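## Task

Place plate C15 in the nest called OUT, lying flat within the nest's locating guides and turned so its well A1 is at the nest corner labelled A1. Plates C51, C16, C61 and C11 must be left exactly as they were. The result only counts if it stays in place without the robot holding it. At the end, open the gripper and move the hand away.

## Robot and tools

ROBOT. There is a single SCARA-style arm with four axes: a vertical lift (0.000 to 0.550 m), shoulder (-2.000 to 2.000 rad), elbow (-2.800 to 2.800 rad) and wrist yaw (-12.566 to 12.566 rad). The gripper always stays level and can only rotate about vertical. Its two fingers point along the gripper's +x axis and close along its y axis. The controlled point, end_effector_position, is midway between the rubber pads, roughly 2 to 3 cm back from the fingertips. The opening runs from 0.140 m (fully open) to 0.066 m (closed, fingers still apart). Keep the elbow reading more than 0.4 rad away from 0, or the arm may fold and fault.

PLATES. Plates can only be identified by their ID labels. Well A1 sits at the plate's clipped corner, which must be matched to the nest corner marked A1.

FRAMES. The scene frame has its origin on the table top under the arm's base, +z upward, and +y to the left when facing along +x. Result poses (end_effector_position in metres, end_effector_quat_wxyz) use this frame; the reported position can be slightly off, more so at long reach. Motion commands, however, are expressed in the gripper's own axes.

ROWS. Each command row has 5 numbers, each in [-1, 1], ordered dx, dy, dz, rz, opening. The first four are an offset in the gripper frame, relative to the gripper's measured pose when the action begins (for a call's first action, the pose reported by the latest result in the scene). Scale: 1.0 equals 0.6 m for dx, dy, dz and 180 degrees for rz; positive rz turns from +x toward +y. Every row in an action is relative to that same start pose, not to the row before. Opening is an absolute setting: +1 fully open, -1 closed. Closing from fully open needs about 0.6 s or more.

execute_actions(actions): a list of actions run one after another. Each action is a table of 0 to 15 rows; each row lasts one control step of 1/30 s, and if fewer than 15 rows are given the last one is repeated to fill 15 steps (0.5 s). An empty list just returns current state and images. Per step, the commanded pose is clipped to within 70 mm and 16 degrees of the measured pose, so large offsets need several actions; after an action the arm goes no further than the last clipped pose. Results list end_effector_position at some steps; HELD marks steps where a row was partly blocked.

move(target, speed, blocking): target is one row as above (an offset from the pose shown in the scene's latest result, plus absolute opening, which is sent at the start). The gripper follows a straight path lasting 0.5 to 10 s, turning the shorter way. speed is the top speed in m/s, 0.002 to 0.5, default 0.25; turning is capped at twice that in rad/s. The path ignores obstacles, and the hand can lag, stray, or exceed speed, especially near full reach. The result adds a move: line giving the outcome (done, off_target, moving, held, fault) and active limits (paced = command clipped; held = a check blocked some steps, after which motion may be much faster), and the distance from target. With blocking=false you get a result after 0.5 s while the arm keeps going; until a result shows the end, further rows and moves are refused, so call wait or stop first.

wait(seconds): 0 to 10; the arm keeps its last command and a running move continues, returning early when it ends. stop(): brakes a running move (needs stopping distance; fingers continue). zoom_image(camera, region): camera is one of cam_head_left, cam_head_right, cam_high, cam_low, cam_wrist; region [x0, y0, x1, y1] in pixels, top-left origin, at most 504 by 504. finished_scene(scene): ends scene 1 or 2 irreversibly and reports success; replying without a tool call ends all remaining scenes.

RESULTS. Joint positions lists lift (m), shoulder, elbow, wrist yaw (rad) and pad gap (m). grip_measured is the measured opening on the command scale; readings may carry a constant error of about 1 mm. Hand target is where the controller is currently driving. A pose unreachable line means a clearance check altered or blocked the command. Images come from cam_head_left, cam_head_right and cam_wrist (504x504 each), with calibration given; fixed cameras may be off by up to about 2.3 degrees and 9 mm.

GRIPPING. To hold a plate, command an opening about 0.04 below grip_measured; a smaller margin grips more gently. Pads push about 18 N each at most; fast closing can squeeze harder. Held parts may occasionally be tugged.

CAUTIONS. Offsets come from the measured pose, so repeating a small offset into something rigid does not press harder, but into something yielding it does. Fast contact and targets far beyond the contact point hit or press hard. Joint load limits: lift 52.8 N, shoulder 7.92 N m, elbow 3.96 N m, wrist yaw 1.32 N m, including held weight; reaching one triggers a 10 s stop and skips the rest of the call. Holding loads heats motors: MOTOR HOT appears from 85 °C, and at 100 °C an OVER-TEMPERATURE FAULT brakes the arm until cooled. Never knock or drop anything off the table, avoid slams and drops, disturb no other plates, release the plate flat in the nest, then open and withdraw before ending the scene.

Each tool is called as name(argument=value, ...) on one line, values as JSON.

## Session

execute_actions(actions=[])

Scene clock: 0.00 s.
end_effector_position=(+0.5762, -0.1709, +0.2349) grip_measured=+1.00 end_effector_quat_wxyz=(-0.441, -0.000, -0.000, +0.897)
Joint positions: [ 0.23   0.191  2.461 -4.878  0.14 ]
Hand target: +0.576, -0.171, +0.235; -0.441, -0.000, -0.000, +0.897
camera_calibration (this result's frames):
cam_wrist: T_world_to_cam=[[-0.797233, 0.60367, 0.00133288, 0.571732], [0.362644, 0.480686, -0.798392, 0.0475296], [-0.482606, -0.636021, -0.602136, 0.406621], [0, 0, 0, 1]] pos_world=[0.634805, -0.109364, 0.282027]

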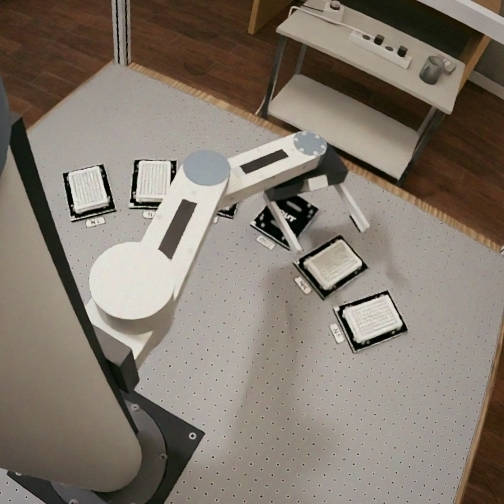

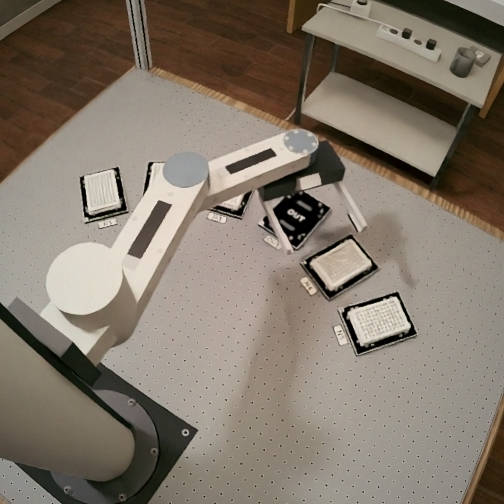

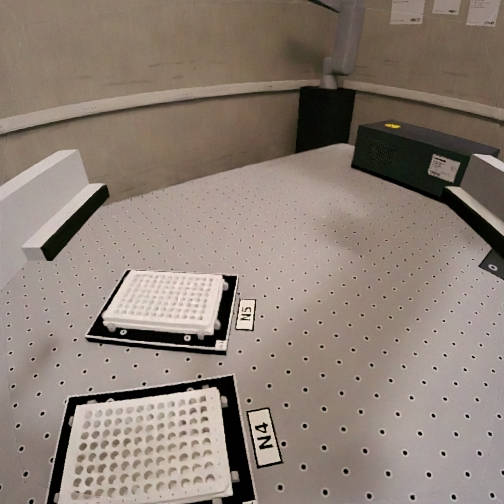

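move(target=[-0.167,-0.135,-0.2,0.676,1], speed=0.5)

zoom_image(camera="cam_wrist", region=[130,170,380,340])

zoom_image(camera="cam_wrist", region=[0,220,504,360])

Scene clock: 14.77 s.
end_effector_position=(+0.5731, -0.0423, +0.1148) grip_measured=+1.00 end_effector_quat_wxyz=(+0.999, +0.000, +0.000, -0.052)
Joint positions: [ 0.11   0.811  1.038 -1.953  0.14 ]
Hand target: +0.573, -0.042, +0.115; +0.999, +0.000, +0.000, -0.052
Off the commanded pose: 0.000 m, 0 deg.
move: done
camera_calibration (this result's frames):
cam_wrist: T_world_to_cam=[[-0.0954269, -0.995436, 0.00133288, 0.0219329], [-0.59949, 0.0564008, -0.798392, 0.424438], [0.794673, -0.0769872, -0.602136, -0.293699], [0, 0, 0, 1]] pos_world=[0.489934, -0.0247168, 0.161992]

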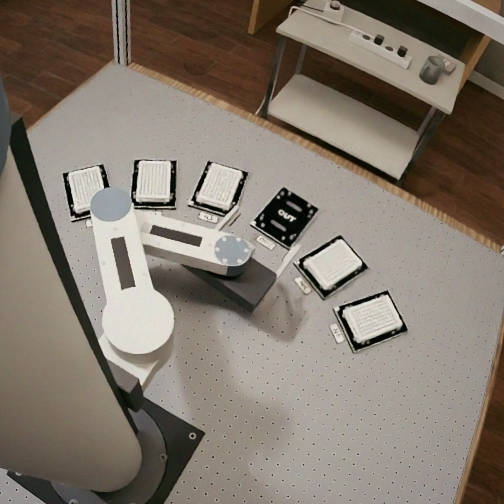

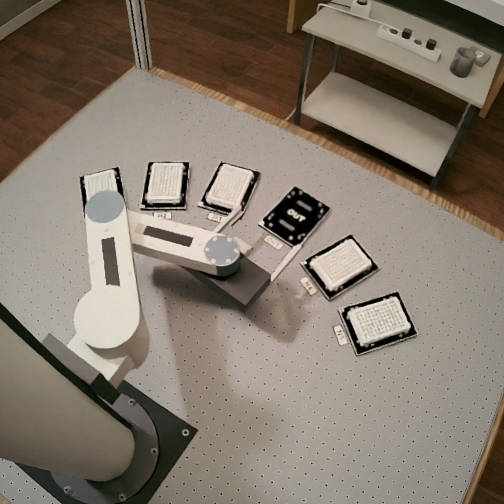

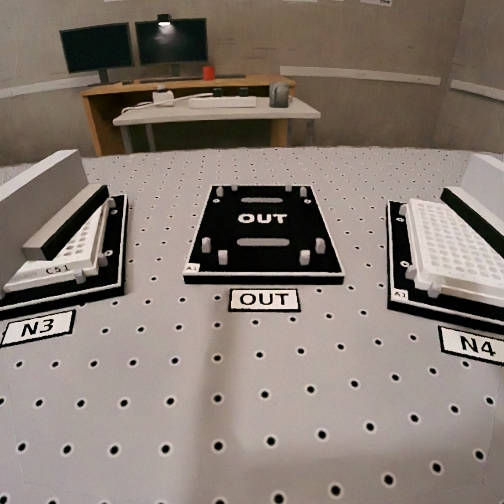

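Region (130, 170, 380, 340) of cam_wrist's 504x504 image, scaled by 2.016, with more detail than that image has; it fills the top 343 rows of this view, and the rest is white.

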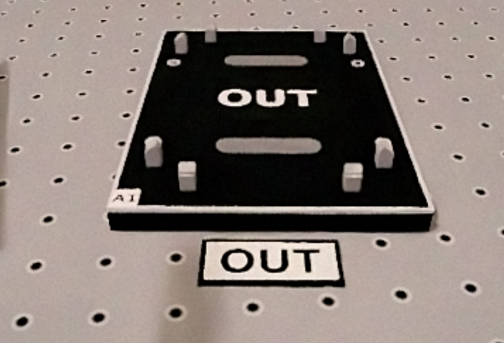

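Region (0, 220, 504, 360) of cam_wrist's 504x504 image, scaled by 1.000.

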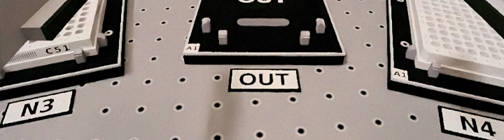

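move(target=[-0.122,0.426,0,0.211,1], speed=0.5)

zoom_image(camera="cam_wrist", region=[130,170,380,340])

zoom_image(camera="cam_wrist", region=[0,220,200,360])

Scene clock: 25.87 s.
end_effector_position=(+0.5267, +0.2197, +0.1148) grip_measured=+1.00 end_effector_quat_wxyz=(+0.961, +0.000, +0.000, +0.276)
Joint positions: [ 0.11   1.452  1.103 -1.996  0.14 ]
Hand target: +0.527, +0.220, +0.115; +0.961, +0.000, +0.000, +0.276
Off the commanded pose: 0.000 m, 0 deg.
move: done
camera_calibration (this result's frames):
cam_wrist: T_world_to_cam=[[0.537849, -0.84304, 0.00133288, -0.0887642], [-0.507053, -0.324756, -0.798392, 0.416871], [0.67351, 0.428739, -0.602136, -0.283898], [0, 0, 0, 1]] pos_world=[0.450325, 0.182267, 0.162]

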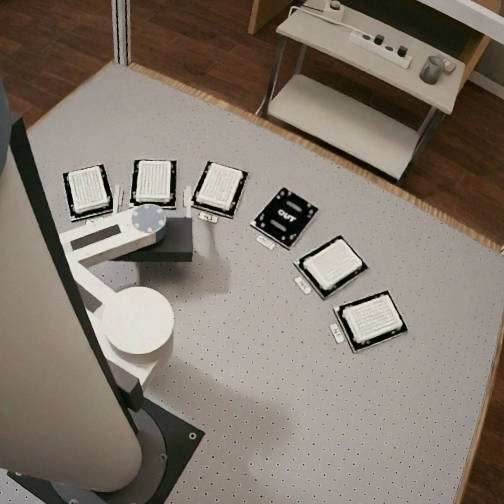

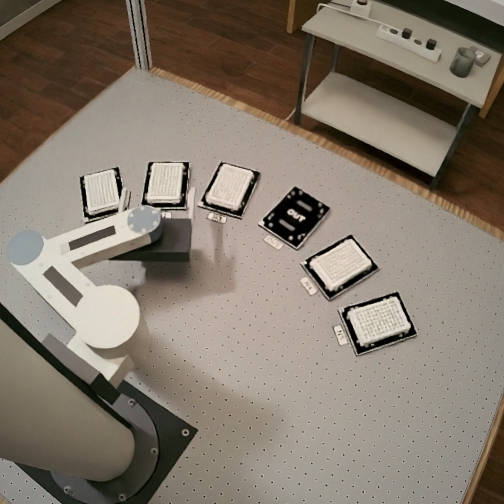

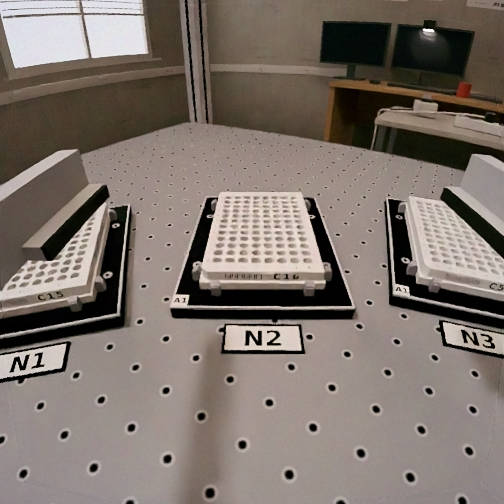

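Region (130, 170, 380, 340) of cam_wrist's 504x504 image, scaled by 2.016, with more detail than that image has; it fills the top 343 rows of this view, and the rest is white.

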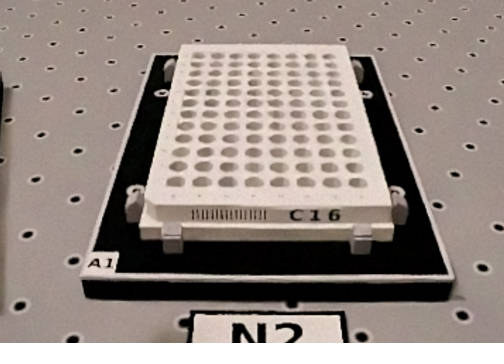

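Region (0, 220, 200, 360) of cam_wrist's 504x504 image, scaled by 2.520, with more detail than that image has; it fills the top 353 rows of this view, and the rest is white.

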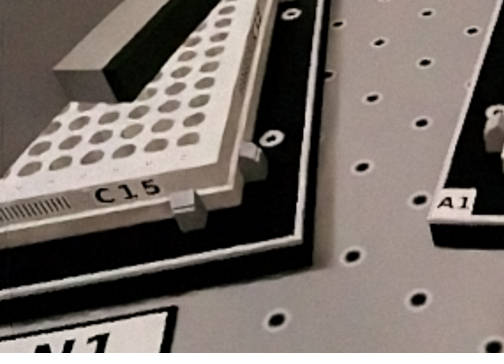

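move(target=[-0.038,0.225,0,0.1055,1], speed=0.5)

zoom_image(camera="cam_wrist", region=[130,170,380,340])

Scene clock: 33.03 s.
end_effector_position=(+0.4355, +0.3221, +0.1148) grip_measured=+1.00 end_effector_quat_wxyz=(+0.902, +0.000, +0.000, +0.431)
Joint positions: [ 0.11   1.785  1.101 -1.995  0.14 ]
Hand target: +0.436, +0.322, +0.115; +0.902, +0.000, +0.000, +0.431
Off the commanded pose: 0.000 m, 0 deg.
move: done
camera_calibration (this result's frames):
cam_wrist: T_world_to_cam=[[0.783332, -0.621603, 0.00133288, -0.131646], [-0.373456, -0.472335, -0.798392, 0.393265], [0.496912, 0.624908, -0.602136, -0.252692], [0, 0, 0, 1]] pos_world=[0.375555, 0.261831, 0.162]

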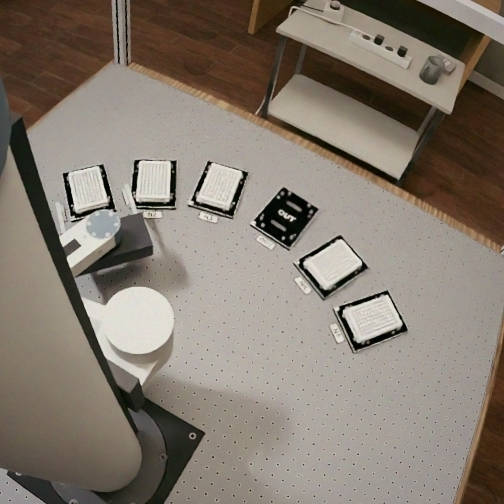

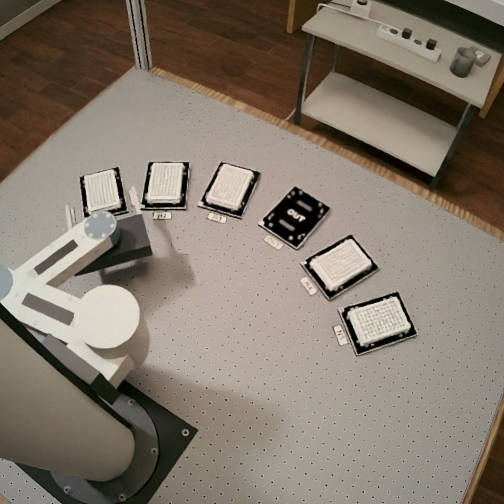

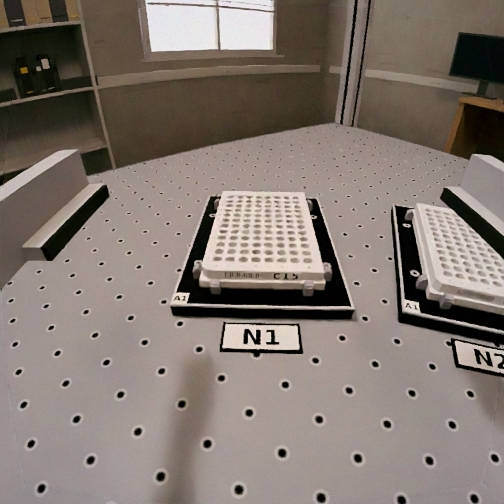

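Region (130, 170, 380, 340) of cam_wrist's 504x504 image, scaled by 2.016, with more detail than that image has; it fills the top 343 rows of this view, and the rest is white.

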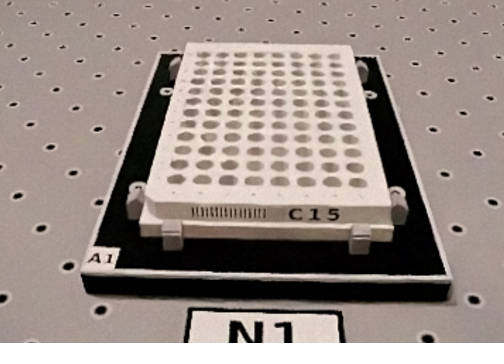

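move(target=[0.2,0.0033,-0.1,-0.0092,0], speed=0.4)

move(target=[0,0,-0.0395,0,-0.25], speed=0.05)

execute_actions(actions=[[[0,0,0,0,-0.3],[0,0,0,0,-0.35],[0,0,0,0,-0.39],[0,0,0,0,-0.42],[0,0,0,0,-0.44],[0,0,0,0,-0.46],[0,0,0,0,-0.48],[0,0,0,0,-0.5],[0,0,0,0,-0.52],[0,0,0,0,-0.55]]])

move(target=[0,0,0.05,0,-0.55], speed=0.06)

Scene clock: 46.80 s.
end_effector_position=(+0.5093, +0.4167, +0.0548) grip_measured=+0.00 end_effector_quat_wxyz=(+0.908, +0.000, +0.000, +0.418)
Joint positions: [ 0.05   1.552  1.717 -2.405  0.103]
Hand target: +0.509, +0.417, +0.055; +0.908, +0.000, +0.000, +0.418
Off the commanded pose: 0.000 m, 0 deg.
move: done
camera_calibration (this result's frames):
cam_wrist: T_world_to_cam=[[0.765162, -0.643836, 0.00133288, -0.112017], [-0.386863, -0.461418, -0.798392, 0.419871], [0.514649, 0.610384, -0.602136, -0.38766], [0, 0, 0, 1]] pos_world=[0.447652, 0.358237, 0.101947]

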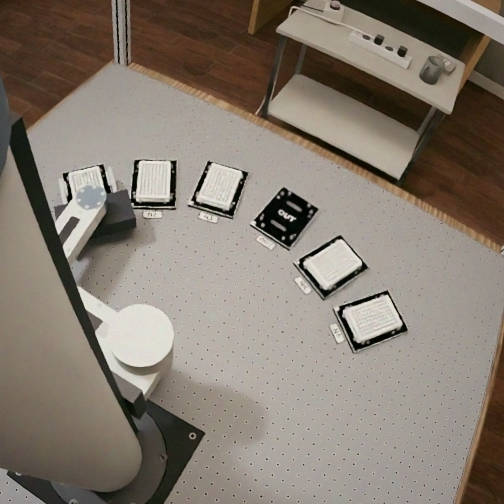

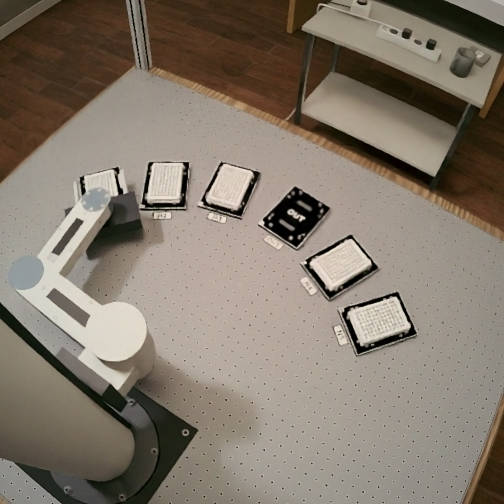

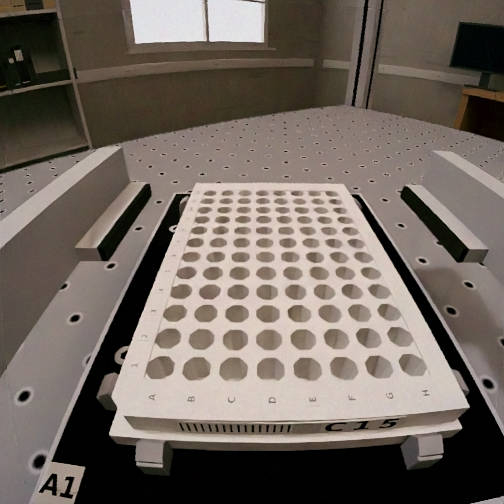

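Scene clock: 47.53 s.
end_effector_position=(+0.5093, +0.4167, +0.0310) grip_measured=-0.25 end_effector_quat_wxyz=(+0.908, +0.000, +0.000, +0.418)
Joint positions: [ 0.026  1.552  1.717 -2.405  0.094]
Hand target: +0.509, +0.417, +0.031; +0.908, +0.000, +0.000, +0.418
Off the commanded pose: 0.000 m, 0 deg.
move: done
camera_calibration (this result's frames):
cam_wrist: T_world_to_cam=[[0.76515, -0.64385, 0.00133288, -0.111978], [-0.386872, -0.461411, -0.798392, 0.400906], [0.51466, 0.610375, -0.602136, -0.401963], [0, 0, 0, 1]] pos_world=[0.447654, 0.358233, 0.0781932]

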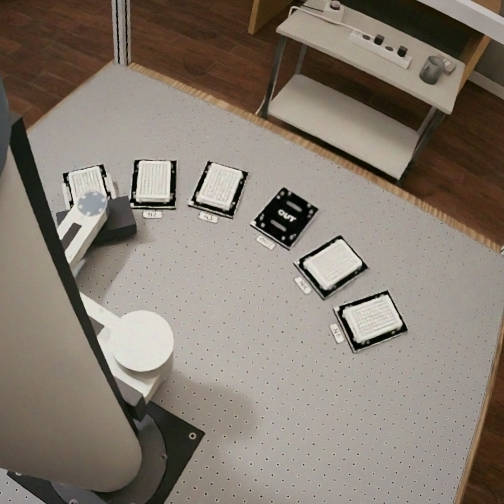

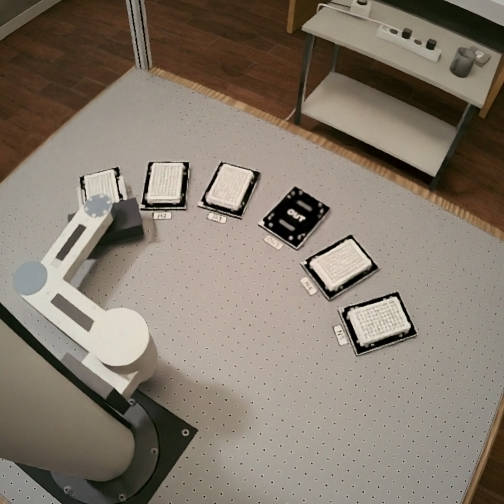

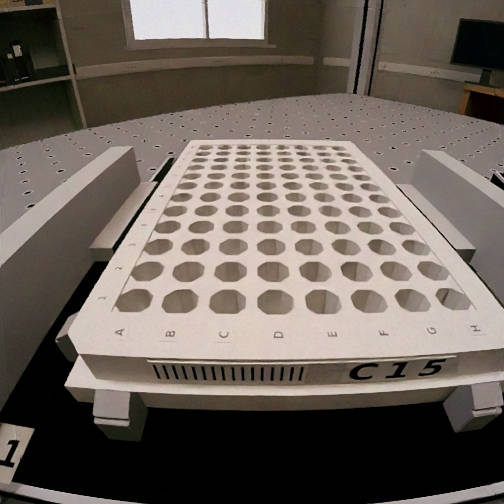

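Scene clock: 48.03 s.
end_effector_position=(+0.5091, +0.4170, +0.0310) grip_measured=-0.48 end_effector_quat_wxyz=(+0.908, +0.000, +0.000, +0.419)
Joint positions: [ 0.026  1.552  1.717 -2.404  0.085]
Hand target: +0.509, +0.417, +0.031; +0.908, +0.000, +0.000, +0.418
Off the commanded pose: 0.000 m, 0 deg.
Step readings (end_effector_position):
0: (+0.5093, +0.4167, +0.0310)
1: (+0.5093, +0.4167, +0.0310)
2: (+0.5093, +0.4167, +0.0310)
4: (+0.5093, +0.4167, +0.0310)
8: (+0.5091, +0.4170, +0.0310)
15: end_effector_position above
camera_calibration (this result's frames):
cam_wrist: T_world_to_cam=[[0.76623, -0.642565, 0.00133288, -0.112682], [-0.386097, -0.462059, -0.798392, 0.40082], [0.513635, 0.611237, -0.602136, -0.40185], [0, 0, 0, 1]] pos_world=[0.4475, 0.358423, 0.0781934]

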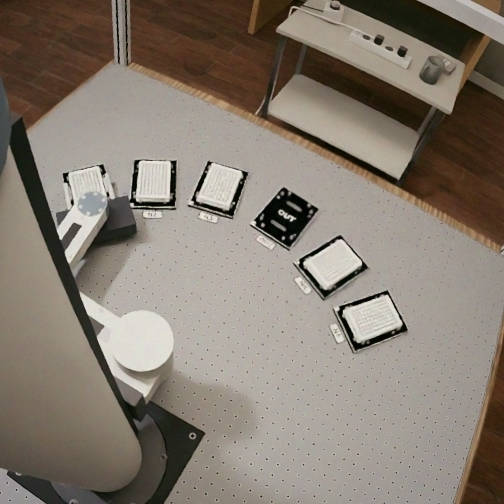

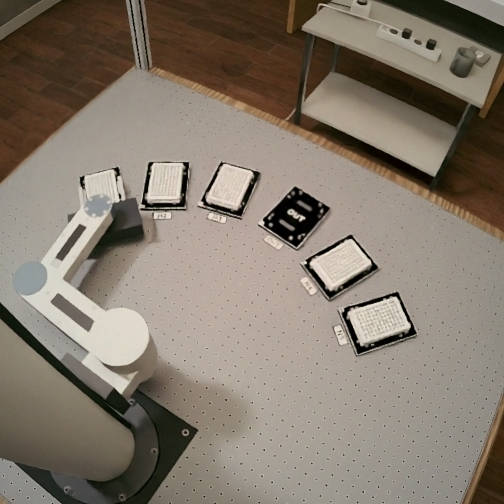

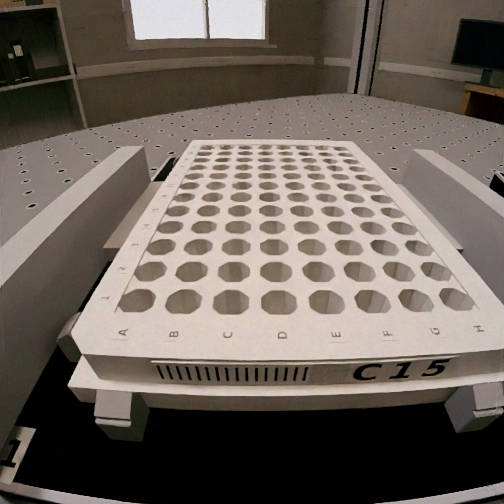

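Scene clock: 48.80 s.
end_effector_position=(+0.5091, +0.4170, +0.0611) grip_measured=-0.48 end_effector_quat_wxyz=(+0.908, +0.000, +0.000, +0.419)
Joint positions: [ 0.056  1.552  1.717 -2.404  0.085]
Hand target: +0.509, +0.417, +0.061; +0.908, +0.000, +0.000, +0.419
Off the commanded pose: 0.000 m, 0 deg.
move: done
camera_calibration (this result's frames):
cam_wrist: T_world_to_cam=[[0.766308, -0.642472, 0.00133288, -0.112773], [-0.386041, -0.462106, -0.798392, 0.424801], [0.513561, 0.6113, -0.602136, -0.383754], [0, 0, 0, 1]] pos_world=[0.44749, 0.358438, 0.108236]

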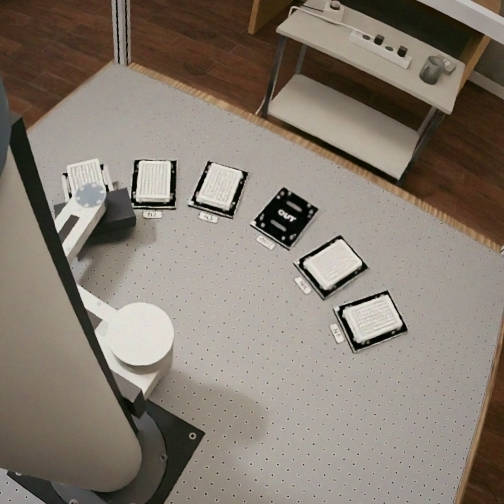

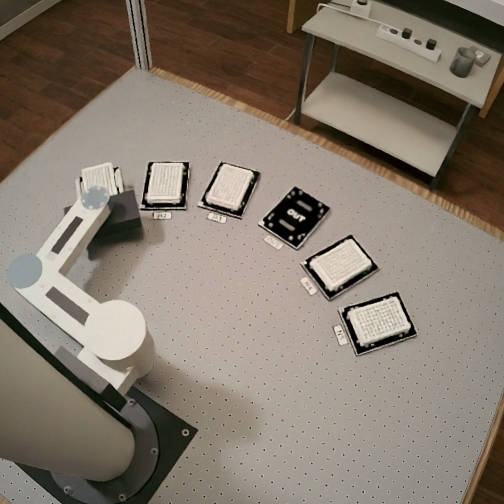

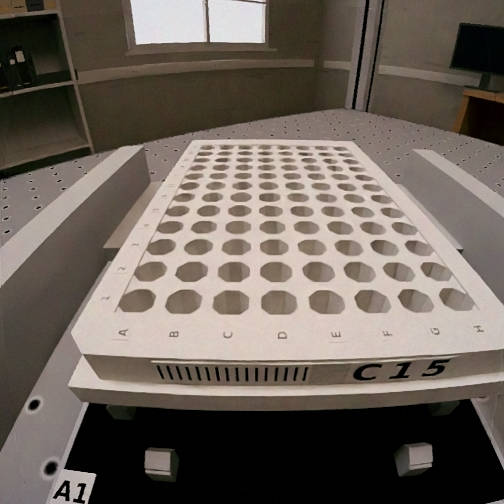

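move(target=[-0.3657,-0.7847,0,-0.308,-0.55], speed=0.35)

Scene clock: 55.80 s.
end_effector_position=(+0.7251, -0.0554, +0.0611) grip_measured=-0.48 end_effector_quat_wxyz=(+0.999, +0.000, +0.000, -0.051)
Joint positions: [ 0.056  0.497  1.83  -2.43   0.085]
Hand target: +0.725, -0.055, +0.061; +0.999, +0.000, +0.000, -0.051
Off the commanded pose: 0.000 m, 0 deg.
move: done
camera_calibration (this result's frames):
cam_wrist: T_world_to_cam=[[-0.0944397, -0.99553, 0.00133288, 0.0227002], [-0.599546, 0.0558063, -0.798392, 0.473383], [0.794749, -0.0761991, -0.602136, -0.447886], [0, 0, 0, 1]] pos_world=[0.641916, -0.0379475, 0.108227]

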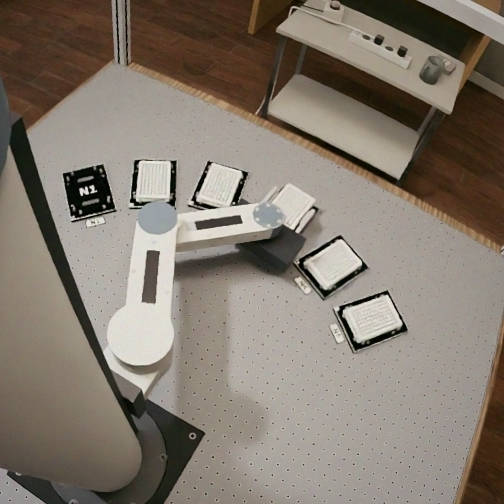

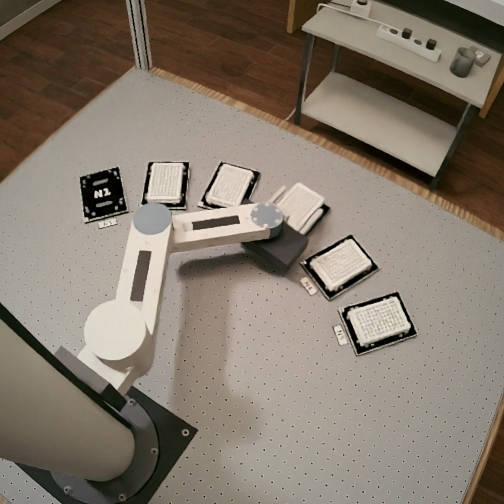

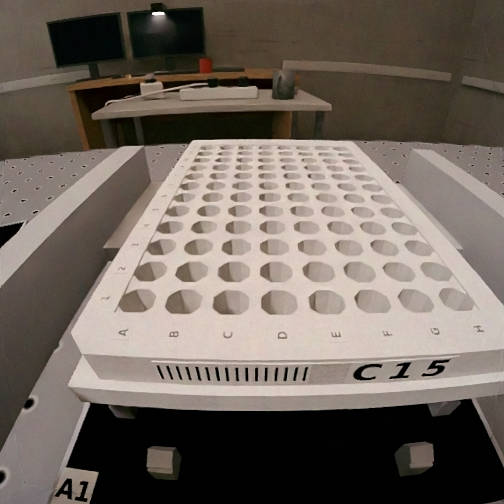

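Aligned.

move(target=[0.0005,-0.0002,-0.0495,0,-0.55], speed=0.025)

execute_actions(actions=[[[0,0,0,0,0.2]],[[0,0,0.04,0,0.2],[0,0,0.04,0,0.2],[0,0,0.06,0,0.2],[0,0,0.08,0,0.2],[-0.05,0,0.1,0,0.2],[-0.18,0,0.12,0,0.5]]])

zoom_image(camera="cam_wrist", region=[130,170,400,360])

Scene clock: 66.00 s.
end_effector_position=(+0.7253, -0.0557, +0.0313) grip_measured=-0.48 end_effector_quat_wxyz=(+0.999, +0.000, +0.000, -0.052)
Joint positions: [ 0.026  0.496  1.832 -2.431  0.085]
Hand target: +0.725, -0.056, +0.031; +0.999, +0.000, +0.000, -0.051
Off the commanded pose: 0.000 m, 0 deg.
move: done
camera_calibration (this result's frames):
cam_wrist: T_world_to_cam=[[-0.0951254, -0.995464, 0.00133288, 0.0229893], [-0.599507, 0.0562192, -0.798392, 0.44976], [0.794696, -0.0767465, -0.602136, -0.465994], [0, 0, 0, 1]] pos_world=[0.642145, -0.0381635, 0.0784622]

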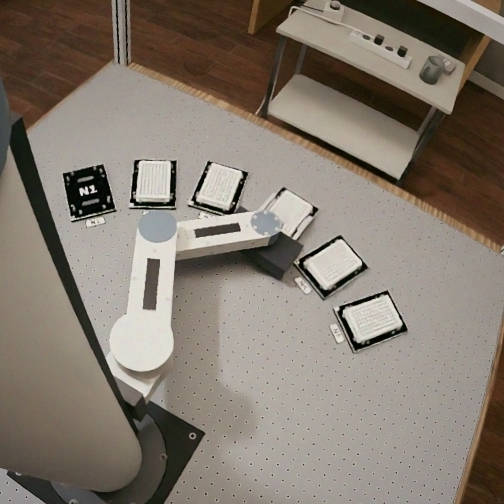

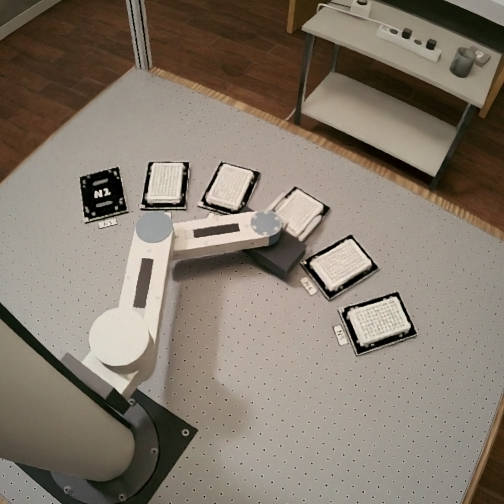

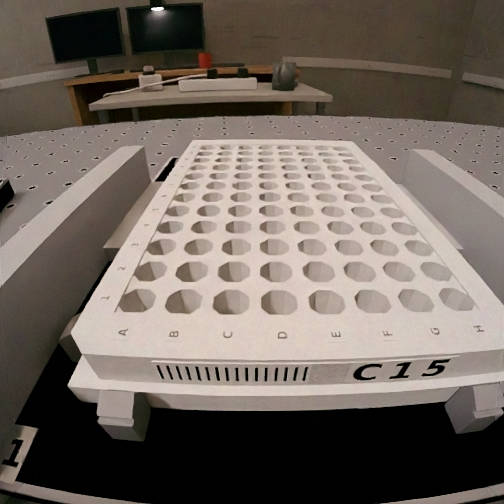

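Scene clock: 67.00 s.
end_effector_position=(+0.6531, -0.0507, +0.0987) grip_measured=+0.50 end_effector_quat_wxyz=(+0.998, +0.000, +0.000, -0.057)
Joint positions: [ 0.094  0.668  1.423 -2.204  0.122]
Hand target: +0.627, -0.047, +0.103; +0.999, +0.000, +0.000, -0.055
Off the commanded pose: 0.036 m, 1 deg.
Step readings (end_effector_position; steps 1 to 15: 1st action; 16 to 30: 2nd action):
0: (+0.7253, -0.0557, +0.0313)
1: (+0.7253, -0.0557, +0.0313)
2: (+0.7253, -0.0557, +0.0313)
4: (+0.7253, -0.0557, +0.0313)
8: (+0.7253, -0.0557, +0.0313)
15: (+0.7253, -0.0557, +0.0313)
16: (+0.7253, -0.0557, +0.0313)
17: (+0.7253, -0.0557, +0.0321)
19: (+0.7253, -0.0557, +0.0393)
23: (+0.7205, -0.0556, +0.0706)
30: end_effector_position above
camera_calibration (this result's frames):
cam_wrist: T_world_to_cam=[[-0.104969, -0.994475, 0.00133288, 0.0274957], [-0.598922, 0.0621476, -0.798392, 0.459955], [0.793898, -0.084605, -0.602136, -0.367507], [0, 0, 0, 1]] pos_world=[0.570126, -0.0323343, 0.145899]

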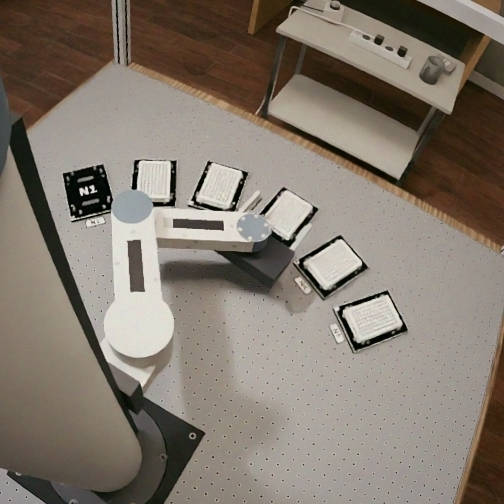

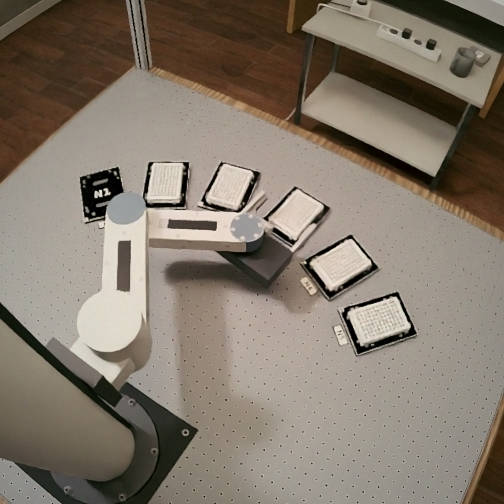

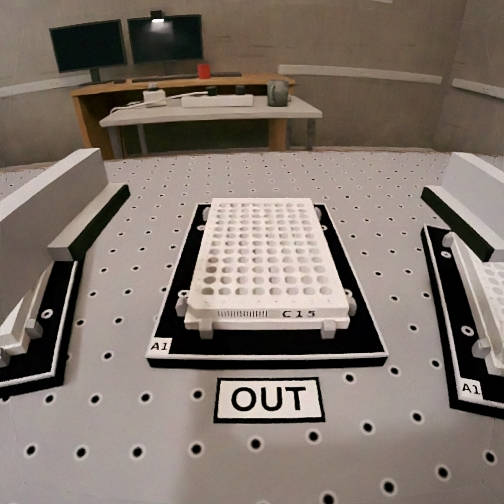

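Region (130, 170, 400, 360) of cam_wrist's 504x504 image, scaled by 1.867, with more detail than that image has; it fills the top 355 rows of this view, and the rest is white.

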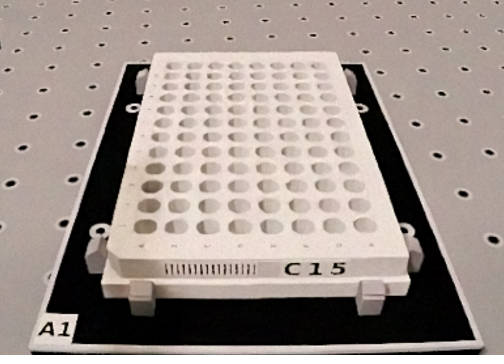

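finished_scene(scene=2)

The scene is finished: the task was done.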